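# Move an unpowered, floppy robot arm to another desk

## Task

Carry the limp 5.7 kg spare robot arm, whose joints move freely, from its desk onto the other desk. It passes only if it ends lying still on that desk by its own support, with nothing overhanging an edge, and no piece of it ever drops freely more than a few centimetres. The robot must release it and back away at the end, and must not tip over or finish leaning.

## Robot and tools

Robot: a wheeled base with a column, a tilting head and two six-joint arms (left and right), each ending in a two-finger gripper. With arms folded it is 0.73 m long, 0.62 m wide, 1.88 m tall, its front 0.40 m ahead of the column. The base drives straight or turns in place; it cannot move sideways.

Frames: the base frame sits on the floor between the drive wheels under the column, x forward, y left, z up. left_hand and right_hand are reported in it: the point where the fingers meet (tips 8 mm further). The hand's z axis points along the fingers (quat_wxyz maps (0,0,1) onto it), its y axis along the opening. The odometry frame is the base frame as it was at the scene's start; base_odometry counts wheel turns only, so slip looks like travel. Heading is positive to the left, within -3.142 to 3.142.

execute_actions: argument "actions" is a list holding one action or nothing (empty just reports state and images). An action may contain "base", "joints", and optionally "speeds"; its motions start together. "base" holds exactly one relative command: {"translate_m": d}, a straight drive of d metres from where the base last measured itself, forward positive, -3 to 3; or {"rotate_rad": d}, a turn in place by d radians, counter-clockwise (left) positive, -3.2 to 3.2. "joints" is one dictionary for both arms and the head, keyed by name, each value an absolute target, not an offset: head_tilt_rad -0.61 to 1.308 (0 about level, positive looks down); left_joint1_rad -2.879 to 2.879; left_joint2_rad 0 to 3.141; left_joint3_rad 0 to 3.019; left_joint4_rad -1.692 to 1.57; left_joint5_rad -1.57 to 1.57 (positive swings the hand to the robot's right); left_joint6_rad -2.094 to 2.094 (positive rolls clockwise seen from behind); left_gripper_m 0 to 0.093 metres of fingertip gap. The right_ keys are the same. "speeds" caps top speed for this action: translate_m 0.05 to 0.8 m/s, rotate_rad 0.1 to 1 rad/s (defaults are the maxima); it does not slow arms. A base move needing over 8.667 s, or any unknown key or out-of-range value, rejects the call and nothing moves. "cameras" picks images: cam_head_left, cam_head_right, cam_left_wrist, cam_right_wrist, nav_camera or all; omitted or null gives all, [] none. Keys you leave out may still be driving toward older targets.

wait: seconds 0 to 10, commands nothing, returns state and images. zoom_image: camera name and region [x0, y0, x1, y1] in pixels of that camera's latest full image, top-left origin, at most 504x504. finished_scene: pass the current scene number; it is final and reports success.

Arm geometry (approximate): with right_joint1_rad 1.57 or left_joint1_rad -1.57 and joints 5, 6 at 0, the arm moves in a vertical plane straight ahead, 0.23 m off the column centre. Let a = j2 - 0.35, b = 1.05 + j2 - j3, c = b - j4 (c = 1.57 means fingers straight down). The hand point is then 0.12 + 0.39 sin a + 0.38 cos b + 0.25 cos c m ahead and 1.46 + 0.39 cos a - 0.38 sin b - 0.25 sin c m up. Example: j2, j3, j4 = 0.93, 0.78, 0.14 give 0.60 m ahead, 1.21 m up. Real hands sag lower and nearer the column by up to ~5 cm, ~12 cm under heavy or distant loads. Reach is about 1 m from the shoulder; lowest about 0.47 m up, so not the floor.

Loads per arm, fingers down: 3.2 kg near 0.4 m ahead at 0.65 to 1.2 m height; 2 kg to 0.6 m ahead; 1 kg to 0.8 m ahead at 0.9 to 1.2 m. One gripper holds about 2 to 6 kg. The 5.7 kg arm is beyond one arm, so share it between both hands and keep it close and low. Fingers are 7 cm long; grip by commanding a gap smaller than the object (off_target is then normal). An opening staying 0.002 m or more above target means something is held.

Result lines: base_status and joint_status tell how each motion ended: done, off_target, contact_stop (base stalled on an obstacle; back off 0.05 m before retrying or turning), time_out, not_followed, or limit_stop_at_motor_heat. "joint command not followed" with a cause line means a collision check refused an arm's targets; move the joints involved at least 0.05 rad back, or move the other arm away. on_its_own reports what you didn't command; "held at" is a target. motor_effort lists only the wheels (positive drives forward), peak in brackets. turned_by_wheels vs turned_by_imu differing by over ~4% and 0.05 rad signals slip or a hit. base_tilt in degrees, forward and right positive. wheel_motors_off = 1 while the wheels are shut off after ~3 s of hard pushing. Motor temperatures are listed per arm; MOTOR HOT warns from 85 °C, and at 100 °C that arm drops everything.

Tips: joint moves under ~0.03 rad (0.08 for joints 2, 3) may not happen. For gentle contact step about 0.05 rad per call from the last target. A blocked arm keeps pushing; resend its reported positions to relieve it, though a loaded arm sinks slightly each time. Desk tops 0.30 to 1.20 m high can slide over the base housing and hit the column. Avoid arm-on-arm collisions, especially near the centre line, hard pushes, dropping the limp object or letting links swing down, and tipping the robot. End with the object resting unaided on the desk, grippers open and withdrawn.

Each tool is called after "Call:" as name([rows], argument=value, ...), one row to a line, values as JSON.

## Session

Call:
execute_actions(actions=[])

Scene clock: 0.00 s.
Motor temperatures (°C, as the motors report them): left_arm=[27 30 26 29 30 28] | right_arm=[28 30 27 28 31 28]
base_odometry: x=+0.000 y=+0.000 heading=+0.000 (m, m, rad; odometry frame)
turned_by_wheels: +0.000 (rad since the last result)
turned_by_imu: +0.000 (rad since the last result)
base_tilt: forward=+0.0 right=-0.4 (deg)
base_status: not commanded
joint_positions: head_tilt_rad=+0.878 left_joint1_rad=-1.540 left_joint2_rad=+0.885 left_joint3_rad=+0.396 left_joint4_rad=-0.908 left_joint5_rad=-0.047 left_joint6_rad=+0.057 left_gripper_m=+0.094 right_joint1_rad=+1.567 right_joint2_rad=+0.865 right_joint3_rad=+0.379 right_joint4_rad=-0.973 right_joint5_rad=+0.023 right_joint6_rad=+0.049 right_gripper_m=+0.094
joint_status: not commanded
wheel_motors_off: 0
motor_effort: left_wheel=+1 right_wheel=+0 (%)
left_hand: x=+0.1463 y=+0.2391 z=+1.2473 quat_wxyz=(+0.424, -0.023, -0.905, -0.018) (m; base frame)
right_hand: x=+0.1315 y=-0.2302 z=+1.2628 quat_wxyz=(+0.450, -0.018, -0.892, +0.023) (m; base frame)
pictures: cam_head_left, cam_head_right, cam_left_wrist, cam_right_wrist, nav_camera
camera_calibration (this result's frames):
cam_head_left: T_world_to_cam=[[-0.00711562, -0.999936, -0.00878004, 0.0424543], [-0.720384, 0.0112155, -0.693485, 1.10263], [0.693539, 0.00139042, -0.720417, 1.01278], [0, 0, 0, 1]] pos_world=[0.0922166, 0.0286768, 1.49465]
cam_head_right: T_world_to_cam=[[-0.0178629, -0.999825, -0.00556969, -0.0311989], [-0.714166, 0.0166576, -0.699778, 1.10652], [0.699749, -0.00852243, -0.714338, 0.998152], [0, 0, 0, 1]] pos_world=[0.0912246, -0.0411187, 1.48716]
cam_left_wrist: T_world_to_cam=[[-0.0632577, -0.997913, -0.0129318, 0.261447], [-0.0677539, -0.00863366, 0.997665, -1.23105], [-0.995695, 0.0639862, -0.0670664, 0.336624], [0, 0, 0, 1]] pos_world=[0.268305, 0.228734, 1.25413]
cam_right_wrist: T_world_to_cam=[[-0.0123886, -0.998374, 0.0556459, -0.296069], [-0.00157835, 0.0556697, 0.998448, -1.24735], [-0.999922, 0.0122815, -0.00226545, 0.258313], [0, 0, 0, 1]] pos_world=[0.252656, -0.229321, 1.26247]
Images, in order (width x height): cam_head_left 896x504, cam_head_right 896x504, cam_left_wrist 616x616, cam_right_wrist 616x616, nav_camera 896x504.

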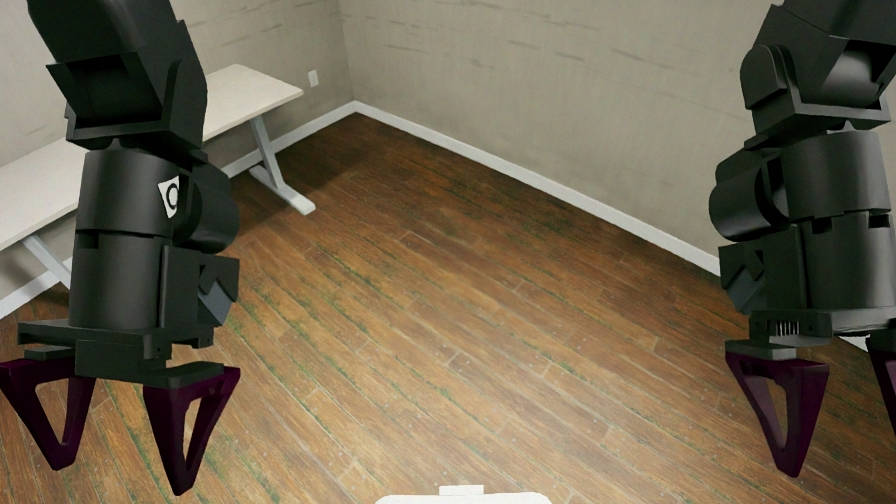

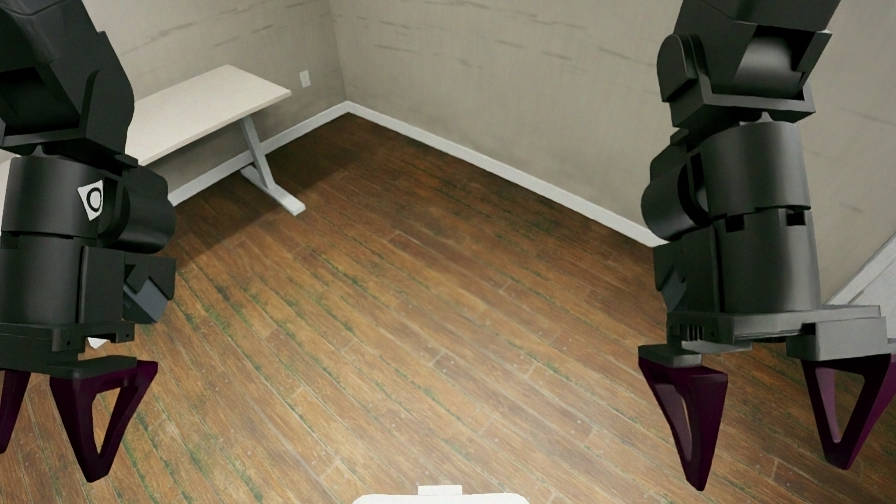

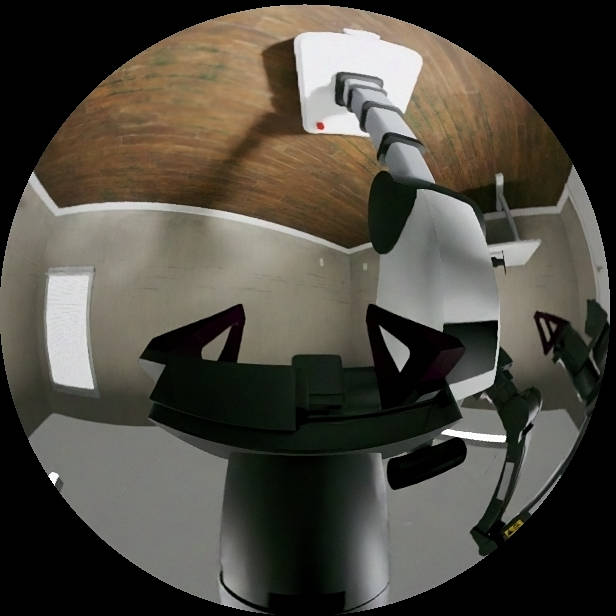

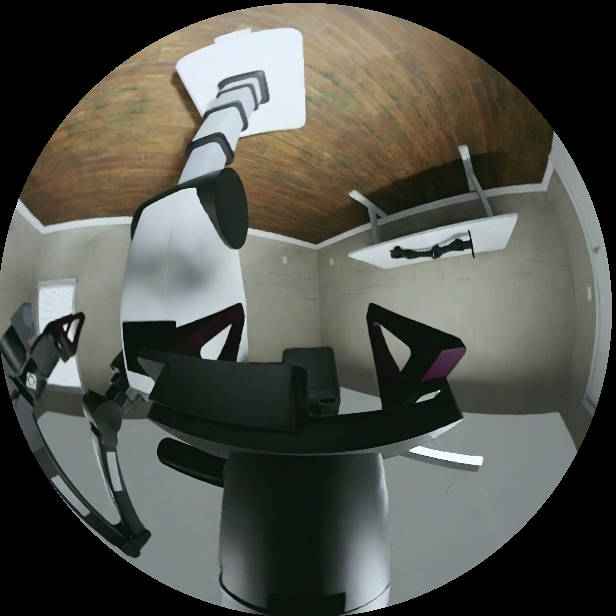

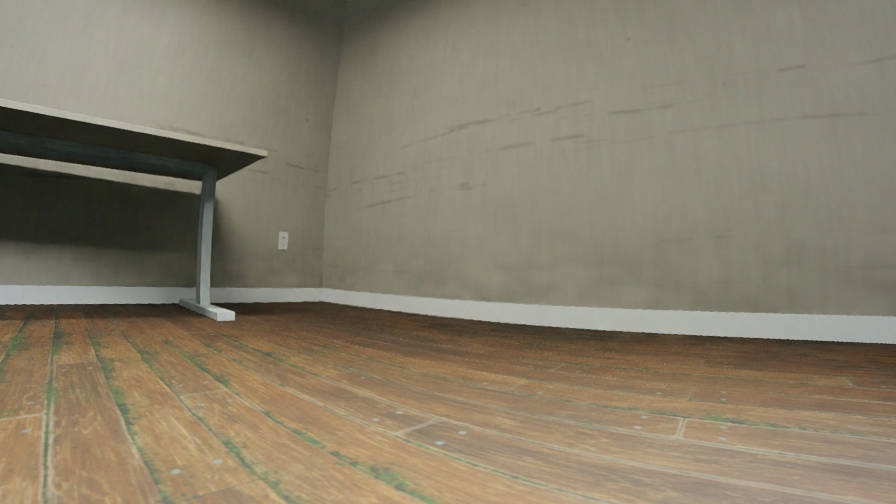

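Call:
execute_actions([
  {"base":{"rotate_rad":-2.5},"joints":{"head_tilt_rad":0.6,"left_joint1_rad":-1.575,"right_joint1_rad":1.565,"left_joint2_rad":1.605,"left_joint3_rad":0.911,"left_joint4_rad":0.174,"left_joint5_rad":0,"left_joint6_rad":1.55,"right_joint2_rad":1.605,"right_joint3_rad":0.911,"right_joint4_rad":0.174,"right_joint5_rad":0,"right_joint6_rad":-1.55}},
], cameras=["cam_head_left","nav_camera"])

Scene clock: 10.37 s.
Motor temperatures (°C, as the motors report them): left_arm=[27 31 26 29 30 28] | right_arm=[28 31 27 28 31 28]
base_odometry: x=+0.000 y=+0.000 heading=-2.500 (m, m, rad; odometry frame)
turned_by_wheels: -2.500 (rad since the last result)
turned_by_imu: -2.528 (rad since the last result)
base_tilt: forward=+0.0 right=-0.3 (deg)
base_status: done
joint_positions: head_tilt_rad=+0.617 left_joint1_rad=-1.568 left_joint2_rad=+1.611 left_joint3_rad=+0.911 left_joint4_rad=+0.163 left_joint5_rad=-0.003 left_joint6_rad=+1.542 left_gripper_m=+0.094 right_joint1_rad=+1.563 right_joint2_rad=+1.610 right_joint3_rad=+0.917 right_joint4_rad=+0.167 right_joint5_rad=+0.001 right_joint6_rad=-1.543 right_gripper_m=+0.094
joint_status: all done
wheel_motors_off: 0
motor_effort: left_wheel=+1(41) right_wheel=-1(28) (%)
left_hand: x=+0.4204 y=+0.2264 z=+0.9501 quat_wxyz=(+0.007, -0.697, -0.717, +0.003) (m; base frame)
right_hand: x=+0.4257 y=-0.2302 z=+0.9501 quat_wxyz=(+0.003, +0.696, -0.718, +0.002) (m; base frame)
pictures: cam_head_left, nav_camera
camera_calibration (this result's frames):
cam_head_left: T_world_to_cam=[[-0.00461096, -0.999936, -0.010318, 0.0446974], [-0.517199, 0.0112155, -0.855792, 1.34242], [0.855853, 0.00139042, -0.517218, 0.691735], [0, 0, 0, 1]] pos_world=[0.102482, 0.0286768, 1.50707]
Images, in order (width x height): cam_head_left 896x504, nav_camera 896x504.

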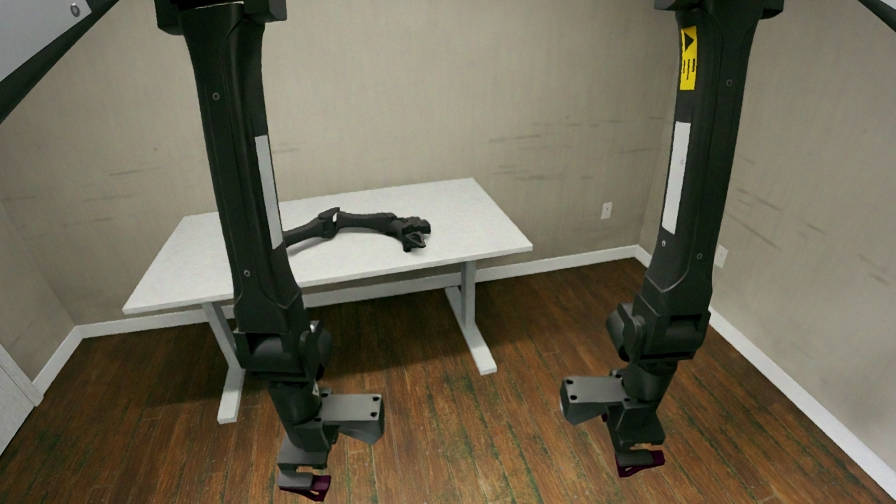

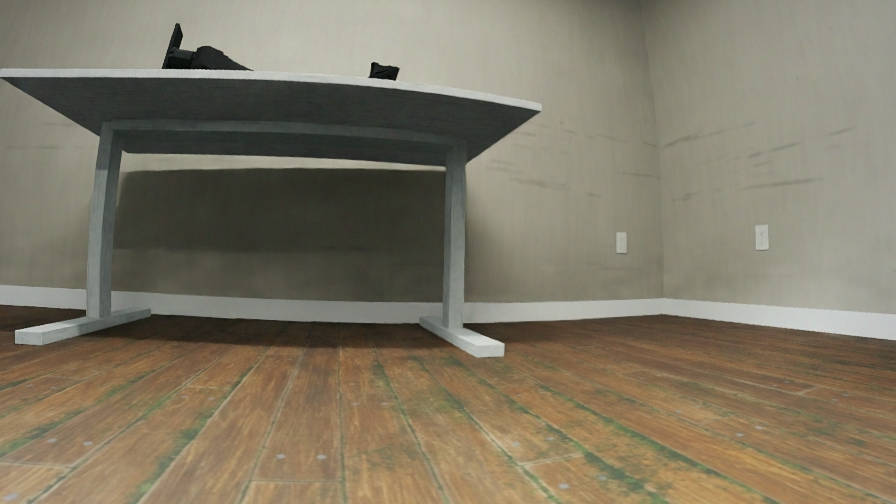

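Call:
execute_actions([
  {"base":{"rotate_rad":0.4}},
], cameras=[])

Call:
execute_actions([
  {"base":{"translate_m":0.7}},
], cameras=[])

Call:
execute_actions([
  {"base":{"rotate_rad":-0.148},"joints":{"head_tilt_rad":0.95}},
], cameras=["cam_head_left","cam_head_right","nav_camera"])

Scene clock: 19.30 s.
Motor temperatures (°C, as the motors report them): left_arm=[27 32 26 29 30 28] | right_arm=[28 32 27 28 31 28]
base_odometry: x=+0.000 y=+0.000 heading=-2.100 (m, m, rad; odometry frame)
turned_by_wheels: +0.400 (rad since the last result)
turned_by_imu: +0.405 (rad since the last result)
base_tilt: forward=+0.1 right=-0.4 (deg)
base_status: done
joint_positions: head_tilt_rad=+0.617 left_joint1_rad=-1.570 left_joint2_rad=+1.611 left_joint3_rad=+0.911 left_joint4_rad=+0.163 left_joint5_rad=-0.002 left_joint6_rad=+1.542 left_gripper_m=+0.094 right_joint1_rad=+1.565 right_joint2_rad=+1.610 right_joint3_rad=+0.917 right_joint4_rad=+0.167 right_joint5_rad=+0.001 right_joint6_rad=-1.543 right_gripper_m=+0.094
joint_status: not commanded
wheel_motors_off: 0
motor_effort: left_wheel=+0(23) right_wheel=+0(21) (%)
left_hand: x=+0.4204 y=+0.2257 z=+0.9501 quat_wxyz=(+0.006, -0.697, -0.717, +0.004) (m; base frame)
right_hand: x=+0.4259 y=-0.2292 z=+0.9502 quat_wxyz=(+0.003, +0.696, -0.718, +0.001) (m; base frame)
pictures: none
No camera images: the call's "cameras" was empty. Leave "cameras" out to get every camera's image.

Scene clock: 22.17 s.
Motor temperatures (°C, as the motors report them): left_arm=[27 32 26 29 30 28] | right_arm=[28 32 27 28 30 28]
base_odometry: x=-0.354 y=-0.604 heading=-2.100 (m, m, rad; odometry frame)
turned_by_wheels: +0.000 (rad since the last result)
turned_by_imu: -0.003 (rad since the last result)
base_tilt: forward=+0.2 right=-0.3 (deg)
base_status: done
joint_positions: head_tilt_rad=+0.617 left_joint1_rad=-1.570 left_joint2_rad=+1.610 left_joint3_rad=+0.913 left_joint4_rad=+0.163 left_joint5_rad=-0.002 left_joint6_rad=+1.543 left_gripper_m=+0.094 right_joint1_rad=+1.565 right_joint2_rad=+1.608 right_joint3_rad=+0.915 right_joint4_rad=+0.167 right_joint5_rad=+0.001 right_joint6_rad=-1.543 right_gripper_m=+0.094
joint_status: not commanded
wheel_motors_off: 0
motor_effort: left_wheel=+0(40) right_wheel=+0(53) (%)
left_hand: x=+0.4219 y=+0.2257 z=+0.9503 quat_wxyz=(+0.005, -0.697, -0.717, +0.003) (m; base frame)
right_hand: x=+0.4252 y=-0.2292 z=+0.9509 quat_wxyz=(+0.003, +0.696, -0.718, +0.001) (m; base frame)
pictures: none
No camera images: the call's "cameras" was empty. Leave "cameras" out to get every camera's image.

Scene clock: 23.33 s.
Motor temperatures (°C, as the motors report them): left_arm=[27 32 26 29 30 28] | right_arm=[28 32 27 28 30 28]
base_odometry: x=-0.354 y=-0.604 heading=-2.247 (m, m, rad; odometry frame)
turned_by_wheels: -0.147 (rad since the last result)
turned_by_imu: -0.147 (rad since the last result)
base_tilt: forward=+0.2 right=-0.4 (deg)
base_status: done
joint_positions: head_tilt_rad=+0.950 left_joint1_rad=-1.570 left_joint2_rad=+1.610 left_joint3_rad=+0.913 left_joint4_rad=+0.163 left_joint5_rad=-0.002 left_joint6_rad=+1.543 left_gripper_m=+0.094 right_joint1_rad=+1.564 right_joint2_rad=+1.608 right_joint3_rad=+0.915 right_joint4_rad=+0.167 right_joint5_rad=+0.001 right_joint6_rad=-1.543 right_gripper_m=+0.094
joint_status: all done
wheel_motors_off: 0
motor_effort: left_wheel=+0(32) right_wheel=-1(40) (%)
left_hand: x=+0.4219 y=+0.2252 z=+0.9503 quat_wxyz=(+0.005, -0.697, -0.717, +0.003) (m; base frame)
right_hand: x=+0.4252 y=-0.2295 z=+0.9509 quat_wxyz=(+0.003, +0.696, -0.718, +0.001) (m; base frame)
pictures: cam_head_left, cam_head_right, nav_camera
camera_calibration (this result's frames):
cam_head_left: T_world_to_cam=[[-0.00772893, -0.999936, -0.00824529, 0.0416614], [-0.768415, 0.0112155, -0.639854, 1.02244], [0.639905, 0.00139042, -0.768453, 1.08943], [0, 0, 0, 1]] pos_world=[0.0888443, 0.0286768, 1.49173]
cam_head_right: T_world_to_cam=[[-0.0182174, -0.999825, -0.00426995, -0.0331828], [-0.762666, 0.0166576, -0.646578, 1.02701], [0.646536, -0.00852243, -0.762836, 1.0755], [0, 0, 0, 1]] pos_world=[0.0873158, -0.0411187, 1.48433]
Images, in order (width x height): cam_head_left 896x504, cam_head_right 896x504, nav_camera 896x504.

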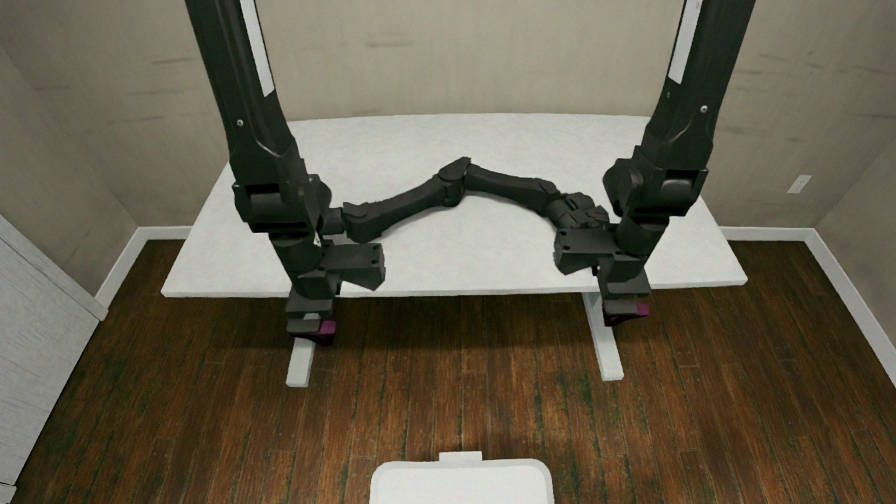

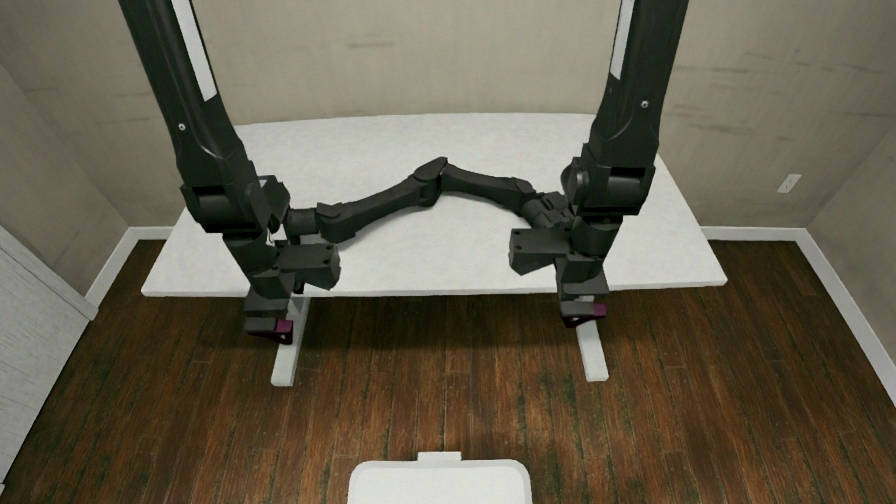

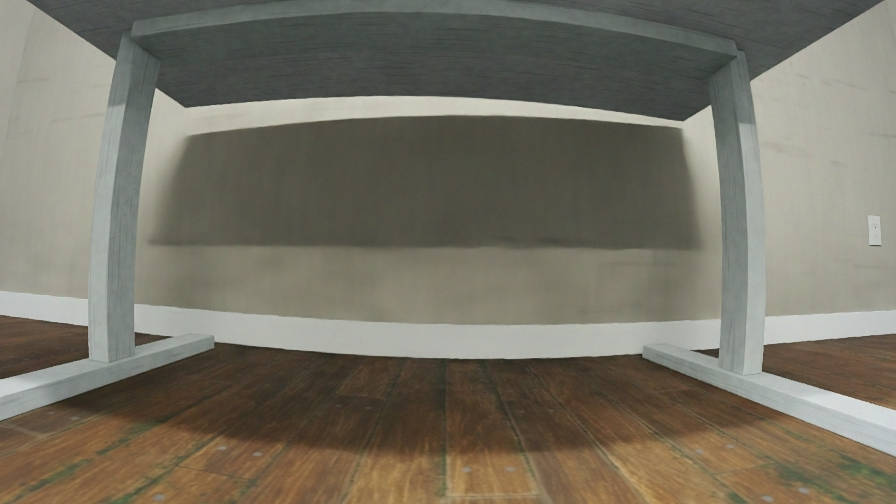

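Call:
execute_actions([
  {"base":{"translate_m":0.4},"speeds":{"translate_m":0.25},"joints":{"head_tilt_rad":1.05,"left_joint6_rad":0.98,"right_joint6_rad":-1.1,"left_joint1_rad":-1.65,"left_joint5_rad":-0.07,"right_joint1_rad":1.68,"right_joint5_rad":0.1}},
], cameras=["cam_head_left","cam_left_wrist","cam_right_wrist"])

Scene clock: 40.13 s.
Motor temperatures (°C, as the motors report them): left_arm=[27 32 26 29 30 28] | right_arm=[28 32 27 28 30 28]
base_odometry: x=-0.604 y=-0.916 heading=-2.248 (m, m, rad; odometry frame)
turned_by_wheels: +0.000 (rad since the last result)
turned_by_imu: -0.002 (rad since the last result)
base_tilt: forward=+0.0 right=-0.4 (deg)
base_status: done
joint_positions: head_tilt_rad=+1.050 left_joint1_rad=-1.658 left_joint2_rad=+1.610 left_joint3_rad=+0.912 left_joint4_rad=+0.163 left_joint5_rad=-0.067 left_joint6_rad=+0.987 left_gripper_m=+0.094 right_joint1_rad=+1.684 right_joint2_rad=+1.607 right_joint3_rad=+0.913 right_joint4_rad=+0.167 right_joint5_rad=+0.098 right_joint6_rad=-1.107 right_gripper_m=+0.094
joint_status: all done
wheel_motors_off: 0
motor_effort: left_wheel=+0(43) right_wheel=+1(50) (%)
left_hand: x=+0.4210 y=+0.1832 z=+0.9520 quat_wxyz=(+0.002, -0.493, -0.870, +0.006) (m; base frame)
right_hand: x=+0.4239 y=-0.1733 z=+0.9539 quat_wxyz=(+0.000, +0.550, -0.835, +0.000) (m; base frame)
pictures: cam_head_left, cam_left_wrist, cam_right_wrist
camera_calibration (this result's frames):
cam_head_left: T_world_to_cam=[[-0.00851087, -0.999936, -0.00743547, 0.0404534], [-0.828259, 0.0112155, -0.560233, 0.902815], [0.560281, 0.00139042, -0.828302, 1.18558], [0, 0, 0, 1]] pos_world=[0.0838496, 0.0286768, 1.48811]
cam_left_wrist: T_world_to_cam=[[-0.859671, -0.510792, 0.00755269, 0.445747], [-0.409995, 0.698697, 0.586282, -0.512155], [-0.304745, 0.500914, -0.810072, 0.930333], [0, 0, 0, 1]] pos_world=[0.45673, 0.119509, 1.05054]
cam_right_wrist: T_world_to_cam=[[0.918683, -0.394994, -0.00110072, -0.454426], [-0.317411, -0.739892, 0.593137, -0.558979], [-0.2351, -0.544555, -0.805101, 0.894354], [0, 0, 0, 1]] pos_world=[0.45031, -0.106054, 1.0511]
Images, in order (width x height): cam_head_left 896x504, cam_left_wrist 616x616, cam_right_wrist 616x616.

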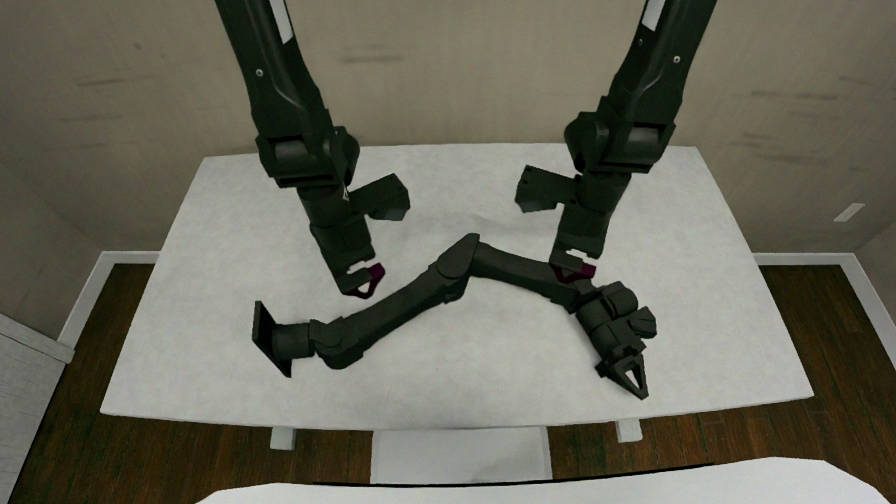

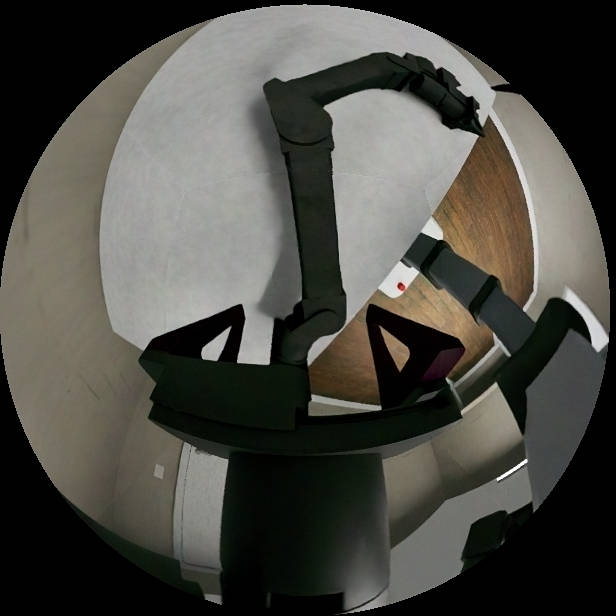

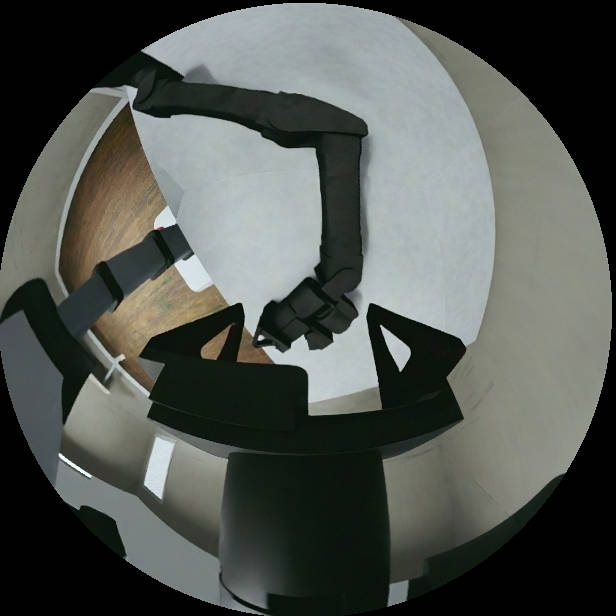

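Call:
execute_actions([
  {"joints":{"left_joint1_rad":-1.70,"left_joint5_rad":-0.11,"left_joint6_rad":0.93,"left_joint2_rad":1.79,"left_joint3_rad":1.11,"left_joint4_rad":0.16,"right_joint1_rad":1.69,"right_joint5_rad":0.1,"right_joint6_rad":-1.2,"right_joint2_rad":1.777,"right_joint3_rad":1.24,"right_joint4_rad":0.017}},
], cameras=["cam_head_left","cam_left_wrist","cam_right_wrist"])

Scene clock: 58.80 s.
Motor temperatures (°C, as the motors report them): left_arm=[27 32 26 29 30 28] | right_arm=[28 33 27 28 30 28]
base_odometry: x=-0.604 y=-0.916 heading=-2.248 (m, m, rad; odometry frame)
turned_by_wheels: +0.000 (rad since the last result)
turned_by_imu: +0.000 (rad since the last result)
base_tilt: forward=+0.0 right=-0.4 (deg)
base_status: not commanded
joint_positions: head_tilt_rad=+1.050 left_joint1_rad=-1.696 left_joint2_rad=+1.792 left_joint3_rad=+1.107 left_joint4_rad=+0.163 left_joint5_rad=-0.108 left_joint6_rad=+0.937 left_gripper_m=+0.094 right_joint1_rad=+1.684 right_joint2_rad=+1.776 right_joint3_rad=+1.242 right_joint4_rad=+0.025 right_joint5_rad=+0.098 right_joint6_rad=-1.194 right_gripper_m=+0.094
joint_status: all done
wheel_motors_off: 0
motor_effort: left_wheel=-1(1) right_wheel=+1(1) (%)
left_hand: x=+0.4432 y=+0.1582 z=+0.8848 quat_wxyz=(-0.002, -0.479, -0.878, -0.001) (m; base frame)
right_hand: x=+0.5034 y=-0.1621 z=+0.8855 quat_wxyz=(-0.007, +0.585, -0.811, +0.005) (m; base frame)
pictures: cam_head_left, cam_left_wrist, cam_right_wrist
camera_calibration (this result's frames):
cam_head_left: T_world_to_cam=[[-0.00851087, -0.999936, -0.00743547, 0.0404534], [-0.828259, 0.0112155, -0.560233, 0.902815], [0.560281, 0.00139042, -0.828301, 1.18558], [0, 0, 0, 1]] pos_world=[0.0838496, 0.0286768, 1.48811]
cam_left_wrist: T_world_to_cam=[[-0.843293, -0.537377, -0.00908999, 0.464262], [-0.440266, 0.681001, 0.585153, -0.428991], [-0.308257, 0.497457, -0.810872, 0.898009], [0, 0, 0, 1]] pos_world=[0.479456, 0.0949062, 0.983416]
cam_right_wrist: T_world_to_cam=[[0.948704, -0.31577, 0.0158154, -0.540308], [-0.264335, -0.76474, 0.587622, -0.510749], [-0.173459, -0.56166, -0.808981, 0.833783], [0, 0, 0, 1]] pos_world=[0.522211, -0.0928999, 0.983187]
Images, in order (width x height): cam_head_left 896x504, cam_left_wrist 616x616, cam_right_wrist 616x616.

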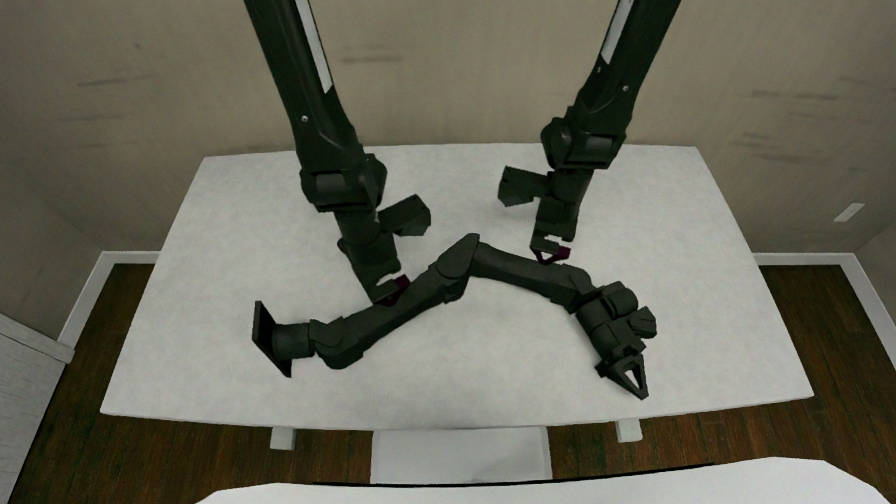

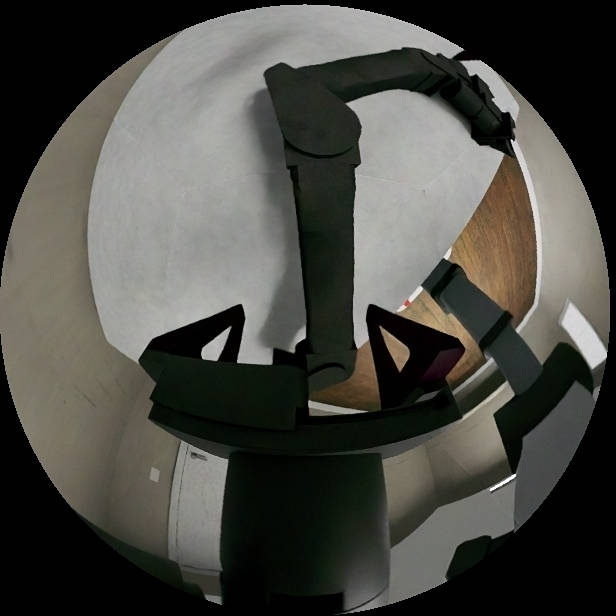

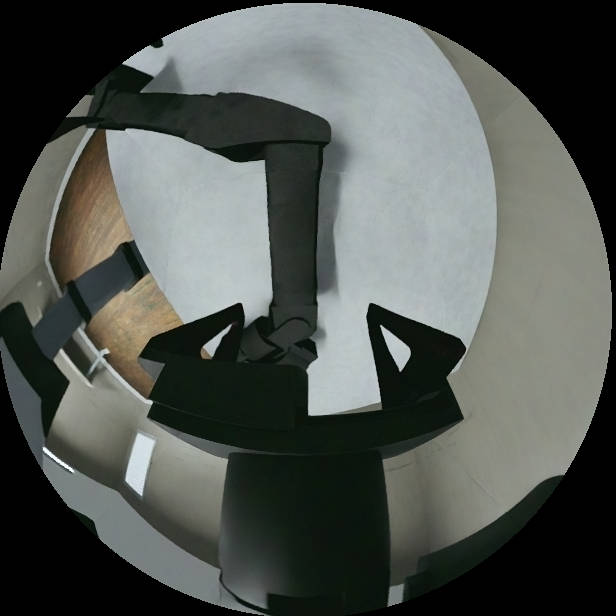

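Call:
execute_actions([
  {"joints":{"left_joint1_rad":-1.72,"left_joint5_rad":-0.125,"left_joint2_rad":1.84,"left_joint3_rad":1.10,"left_joint4_rad":0.22,"right_joint2_rad":1.82,"right_joint3_rad":1.25,"right_joint4_rad":0.05}},
], cameras=["cam_left_wrist","cam_right_wrist"])

Scene clock: 63.07 s.
Motor temperatures (°C, as the motors report them): left_arm=[27 32 26 29 30 28] | right_arm=[28 33 27 28 30 28]
base_odometry: x=-0.604 y=-0.916 heading=-2.248 (m, m, rad; odometry frame)
turned_by_wheels: +0.000 (rad since the last result)
turned_by_imu: +0.000 (rad since the last result)
base_tilt: forward=+0.2 right=-0.4 (deg)
base_status: not commanded
joint_positions: head_tilt_rad=+1.050 left_joint1_rad=-1.710 left_joint2_rad=+1.830 left_joint3_rad=+1.107 left_joint4_rad=+0.206 left_joint5_rad=-0.123 left_joint6_rad=+0.937 left_gripper_m=+0.094 right_joint1_rad=+1.684 right_joint2_rad=+1.816 right_joint3_rad=+1.248 right_joint4_rad=+0.042 right_joint5_rad=+0.098 right_joint6_rad=-1.194 right_gripper_m=+0.094
joint_status: all done
wheel_motors_off: 0
motor_effort: left_wheel=-1(1) right_wheel=+1(1) (%)
left_hand: x=+0.4313 y=+0.1505 z=+0.8738 quat_wxyz=(-0.005, -0.482, -0.876, -0.003) (m; base frame)
right_hand: x=+0.4878 y=-0.1615 z=+0.8706 quat_wxyz=(+0.000, +0.585, -0.811, +0.000) (m; base frame)
pictures: cam_left_wrist, cam_right_wrist
camera_calibration (this result's frames):
cam_left_wrist: T_world_to_cam=[[-0.846605, -0.532006, -0.0151498, 0.455919], [-0.439579, 0.682906, 0.583446, -0.421529], [-0.300051, 0.500608, -0.81201, 0.886218], [0, 0, 0, 1]] pos_world=[0.466599, 0.0867681, 0.972465]
cam_right_wrist: T_world_to_cam=[[0.94938, -0.314131, -0.000419199, -0.511047], [-0.252729, -0.764598, 0.592889, -0.515862], [-0.186565, -0.562771, -0.805284, 0.822324], [0, 0, 0, 1]] pos_world=[0.508221, -0.0921829, 0.967839]
Images, in order (width x height): cam_left_wrist 616x616, cam_right_wrist 616x616.

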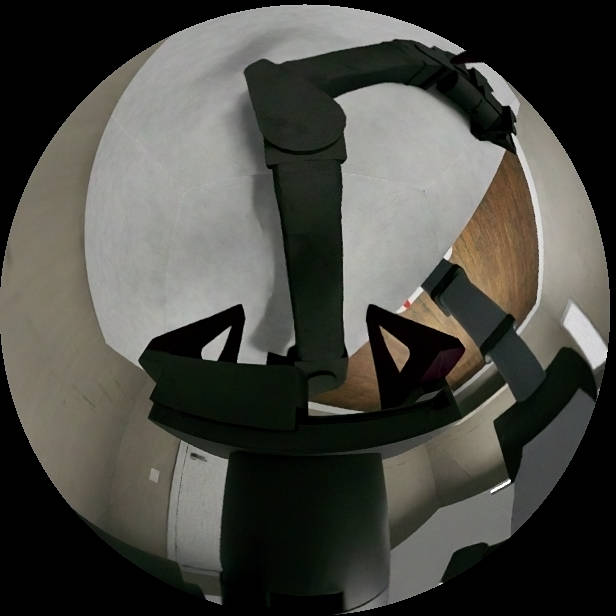

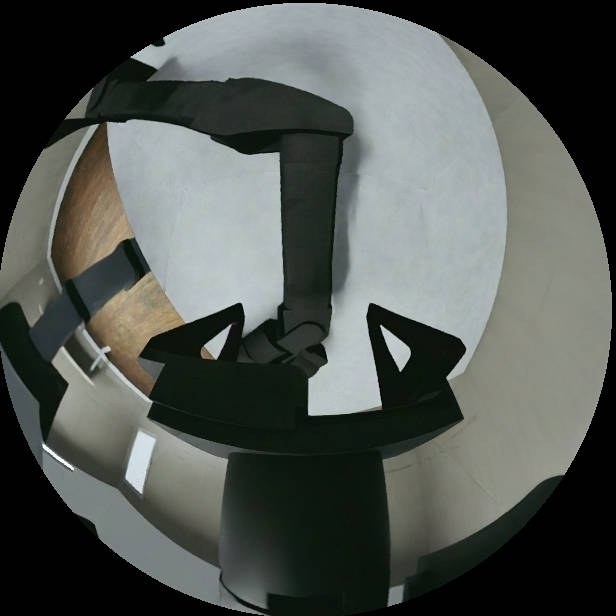

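Call:
execute_actions([
  {"joints":{"left_joint2_rad":1.935,"left_joint3_rad":1.2,"left_joint4_rad":0.215,"right_joint1_rad":1.71,"right_joint2_rad":1.91,"right_joint3_rad":1.33,"right_joint4_rad":0.06}},
], cameras=["cam_head_left","cam_left_wrist","cam_right_wrist"])

Scene clock: 68.47 s.
Motor temperatures (°C, as the motors report them): left_arm=[27 32 26 29 29 28] | right_arm=[28 33 27 28 30 28]
base_odometry: x=-0.604 y=-0.916 heading=-2.248 (m, m, rad; odometry frame)
turned_by_wheels: +0.000 (rad since the last result)
turned_by_imu: +0.000 (rad since the last result)
base_tilt: forward=+0.1 right=-0.5 (deg)
base_status: not commanded
joint_positions: head_tilt_rad=+1.050 left_joint1_rad=-1.710 left_joint2_rad=+1.932 left_joint3_rad=+1.200 left_joint4_rad=+0.206 left_joint5_rad=-0.123 left_joint6_rad=+0.937 left_gripper_m=+0.094 right_joint1_rad=+1.709 right_joint2_rad=+1.911 right_joint3_rad=+1.332 right_joint4_rad=+0.052 right_joint5_rad=+0.099 right_joint6_rad=-1.194 right_gripper_m=+0.094
joint_status: all done
wheel_motors_off: 0
motor_effort: left_wheel=-1(2) right_wheel=+1(2) (%)
left_hand: x=+0.4269 y=+0.1461 z=+0.8356 quat_wxyz=(+0.000, -0.482, -0.876, -0.001) (m; base frame)
right_hand: x=+0.4840 y=-0.1401 z=+0.8361 quat_wxyz=(-0.005, +0.590, -0.807, -0.009) (m; base frame)
pictures: cam_head_left, cam_left_wrist, cam_right_wrist
camera_calibration (this result's frames):
cam_head_left: T_world_to_cam=[[-0.00851087, -0.999936, -0.00743547, 0.0404534], [-0.828259, 0.0112155, -0.560233, 0.902815], [0.560281, 0.00139042, -0.828301, 1.18558], [0, 0, 0, 1]] pos_world=[0.0838496, 0.0286768, 1.48811]
cam_left_wrist: T_world_to_cam=[[-0.847091, -0.53139, -0.00780847, 0.443278], [-0.433778, 0.68285, 0.587837, -0.404381], [-0.307039, 0.501339, -0.808941, 0.856363], [0, 0, 0, 1]] pos_world=[0.463022, 0.0823563, 0.933919]
cam_right_wrist: T_world_to_cam=[[0.953187, -0.302274, -0.00806639, -0.494531], [-0.242318, -0.779534, 0.577589, -0.474406], [-0.180878, -0.548595, -0.816288, 0.814276], [0, 0, 0, 1]] pos_world=[0.503708, -0.0725921, 0.934707]
Images, in order (width x height): cam_head_left 896x504, cam_left_wrist 616x616, cam_right_wrist 616x616.

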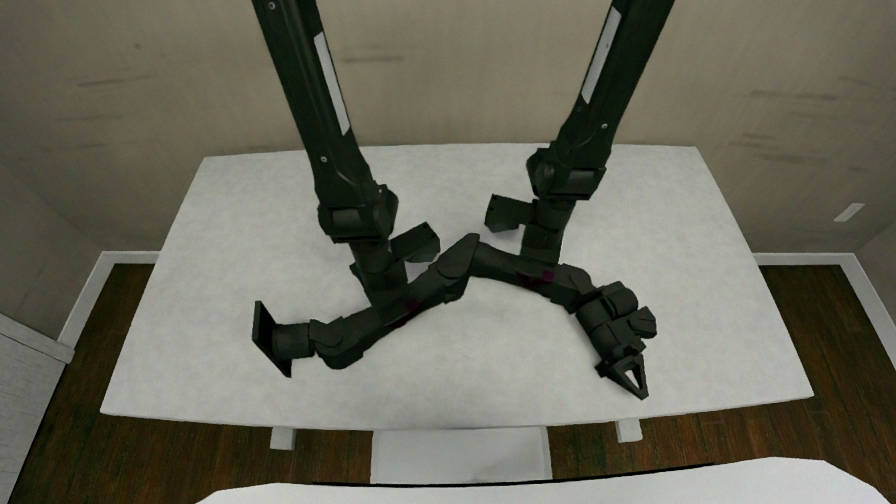

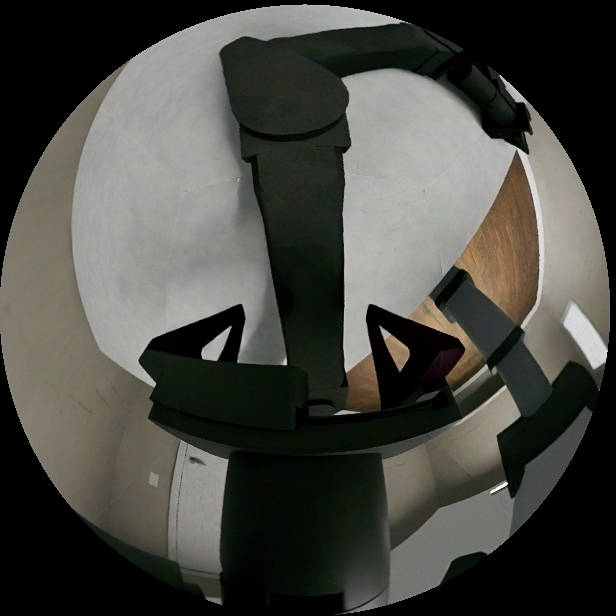

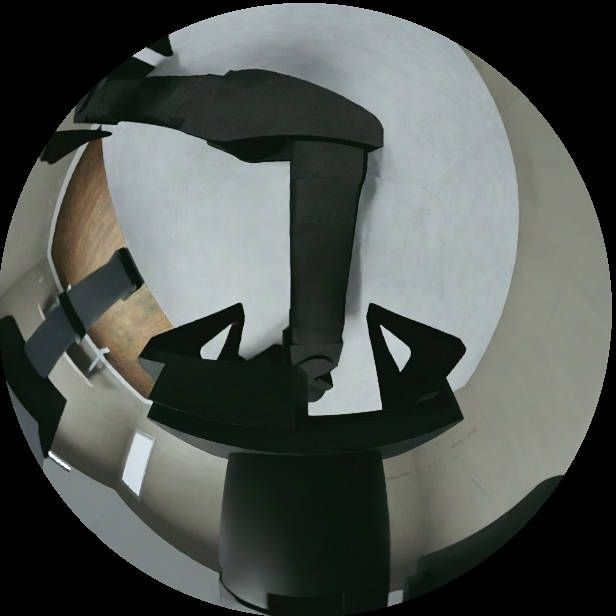

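Call:
execute_actions([
  {"joints":{"left_joint2_rad":2.035,"left_joint3_rad":1.298,"left_joint4_rad":0.217,"right_joint2_rad":2.011,"right_joint3_rad":1.46,"right_joint4_rad":0.025}},
], cameras=["cam_head_left","cam_left_wrist","cam_right_wrist"])

Scene clock: 73.53 s.
Motor temperatures (°C, as the motors report them): left_arm=[27 32 26 29 29 28] | right_arm=[28 33 27 28 30 28]
base_odometry: x=-0.604 y=-0.916 heading=-2.248 (m, m, rad; odometry frame)
turned_by_wheels: +0.000 (rad since the last result)
turned_by_imu: +0.000 (rad since the last result)
base_tilt: forward=+0.1 right=-0.2 (deg)
base_status: not commanded
joint_positions: head_tilt_rad=+1.050 left_joint1_rad=-1.710 left_joint2_rad=+2.031 left_joint3_rad=+1.300 left_joint4_rad=+0.206 left_joint5_rad=-0.123 left_joint6_rad=+0.937 left_gripper_m=+0.094 right_joint1_rad=+1.709 right_joint2_rad=+2.012 right_joint3_rad=+1.459 right_joint4_rad=+0.033 right_joint5_rad=+0.099 right_joint6_rad=-1.194 right_gripper_m=+0.094
joint_status: all done
wheel_motors_off: 0
motor_effort: left_wheel=-1(1) right_wheel=+1(2) (%)
left_hand: x=+0.4248 y=+0.1417 z=+0.7979 quat_wxyz=(-0.001, -0.482, -0.876, -0.001) (m; base frame)
right_hand: x=+0.4941 y=-0.1348 z=+0.7973 quat_wxyz=(-0.009, +0.590, -0.807, -0.006) (m; base frame)
pictures: cam_head_left, cam_left_wrist, cam_right_wrist
camera_calibration (this result's frames):
cam_head_left: T_world_to_cam=[[-0.00851087, -0.999936, -0.00743547, 0.0404534], [-0.828259, 0.0112155, -0.560233, 0.902815], [0.560281, 0.00139042, -0.828301, 1.18558], [0, 0, 0, 1]] pos_world=[0.0838496, 0.0286768, 1.48811]
cam_left_wrist: T_world_to_cam=[[-0.847036, -0.531468, -0.00842035, 0.439291], [-0.434285, 0.682841, 0.587473, -0.379612], [-0.306474, 0.501268, -0.8092, 0.827393], [0, 0, 0, 1]] pos_world=[0.46081, 0.0779383, 0.896237]
cam_right_wrist: T_world_to_cam=[[0.952933, -0.30318, -0.000670287, -0.508742], [-0.247634, -0.779618, 0.575216, -0.440862], [-0.174917, -0.547976, -0.818001, 0.785872], [0, 0, 0, 1]] pos_world=[0.513086, -0.0673054, 0.896095]
Images, in order (width x height): cam_head_left 896x504, cam_left_wrist 616x616, cam_right_wrist 616x616.

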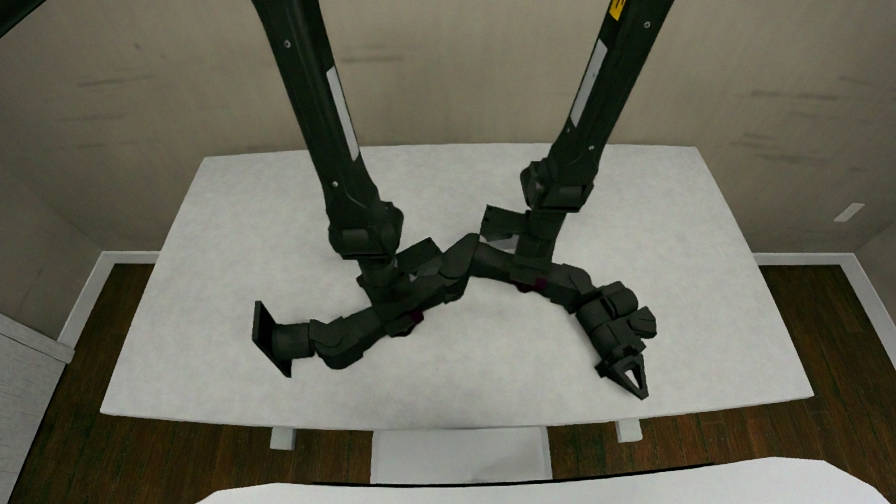

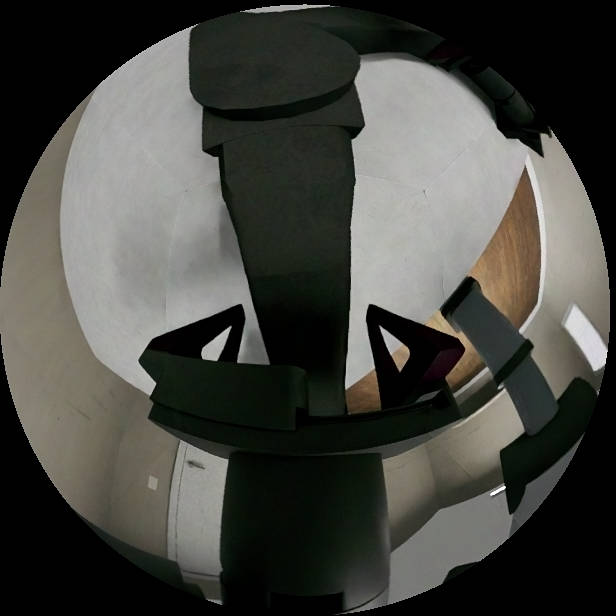

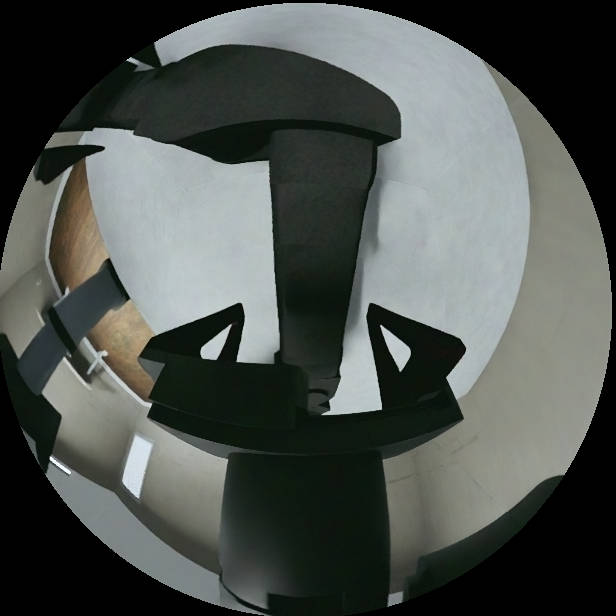

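Call:
execute_actions([
  {"joints":{"left_joint2_rad":2.10,"left_joint3_rad":1.375,"left_joint4_rad":0.205,"right_joint2_rad":2.095,"right_joint3_rad":1.56,"right_joint4_rad":0.015}},
], cameras=["cam_left_wrist","cam_right_wrist"])

Scene clock: 77.07 s.
Motor temperatures (°C, as the motors report them): left_arm=[27 32 26 29 29 28] | right_arm=[28 34 27 28 30 28]
base_odometry: x=-0.604 y=-0.916 heading=-2.248 (m, m, rad; odometry frame)
turned_by_wheels: +0.000 (rad since the last result)
turned_by_imu: +0.000 (rad since the last result)
base_tilt: forward=+0.1 right=-0.3 (deg)
base_status: not commanded
joint_positions: head_tilt_rad=+1.050 left_joint1_rad=-1.710 left_joint2_rad=+2.089 left_joint3_rad=+1.374 left_joint4_rad=+0.206 left_joint5_rad=-0.123 left_joint6_rad=+0.937 left_gripper_m=+0.094 right_joint1_rad=+1.709 right_joint2_rad=+2.092 right_joint3_rad=+1.561 right_joint4_rad=+0.025 right_joint5_rad=+0.099 right_joint6_rad=-1.194 right_gripper_m=+0.094
joint_status: all done
wheel_motors_off: 0
motor_effort: left_wheel=-1(1) right_wheel=+1(1) (%)
left_hand: x=+0.4316 y=+0.1384 z=+0.7748 quat_wxyz=(-0.008, -0.481, -0.876, -0.005) (m; base frame)
right_hand: x=+0.5015 y=-0.1306 z=+0.7668 quat_wxyz=(-0.014, +0.589, -0.808, -0.003) (m; base frame)
pictures: cam_left_wrist, cam_right_wrist
camera_calibration (this result's frames):
cam_left_wrist: T_world_to_cam=[[-0.845743, -0.533154, -0.0215641, 0.453017], [-0.44511, 0.682638, 0.579553, -0.349987], [-0.294271, 0.499752, -0.814649, 0.811614], [0, 0, 0, 1]] pos_world=[0.466188, 0.0748367, 0.873786]
cam_right_wrist: T_world_to_cam=[[0.952378, -0.304698, 0.0116502, -0.523916], [-0.256453, -0.779743, 0.571168, -0.410685], [-0.16495, -0.546955, -0.820751, 0.761711], [0, 0, 0, 1]] pos_world=[0.519289, -0.0632434, 0.865848]
Images, in order (width x height): cam_left_wrist 616x616, cam_right_wrist 616x616.

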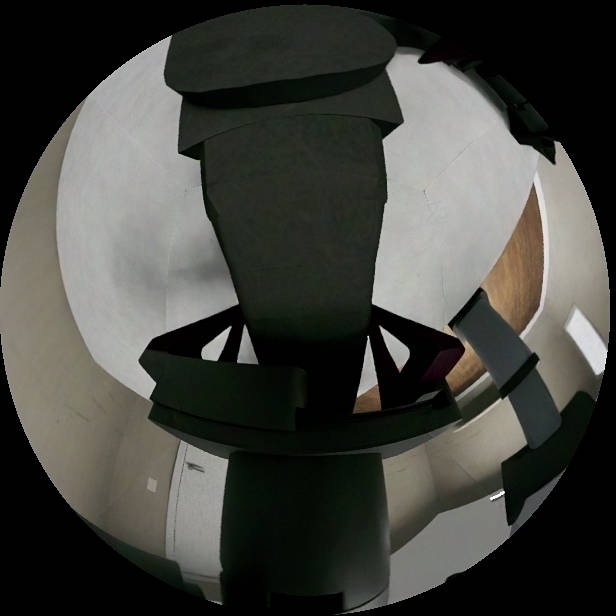

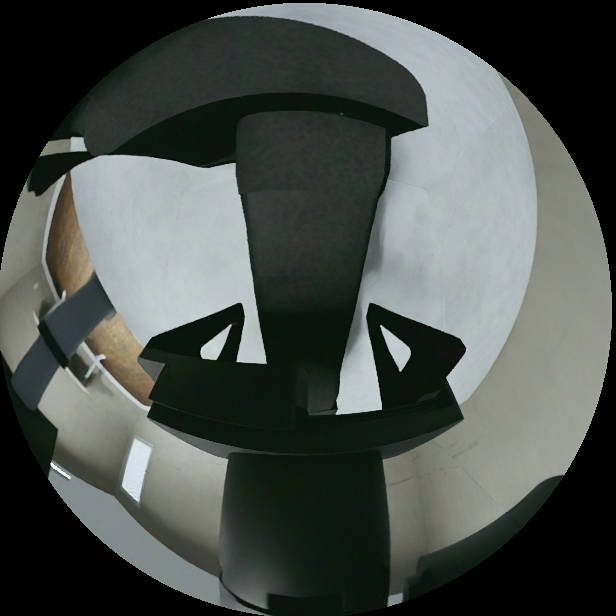

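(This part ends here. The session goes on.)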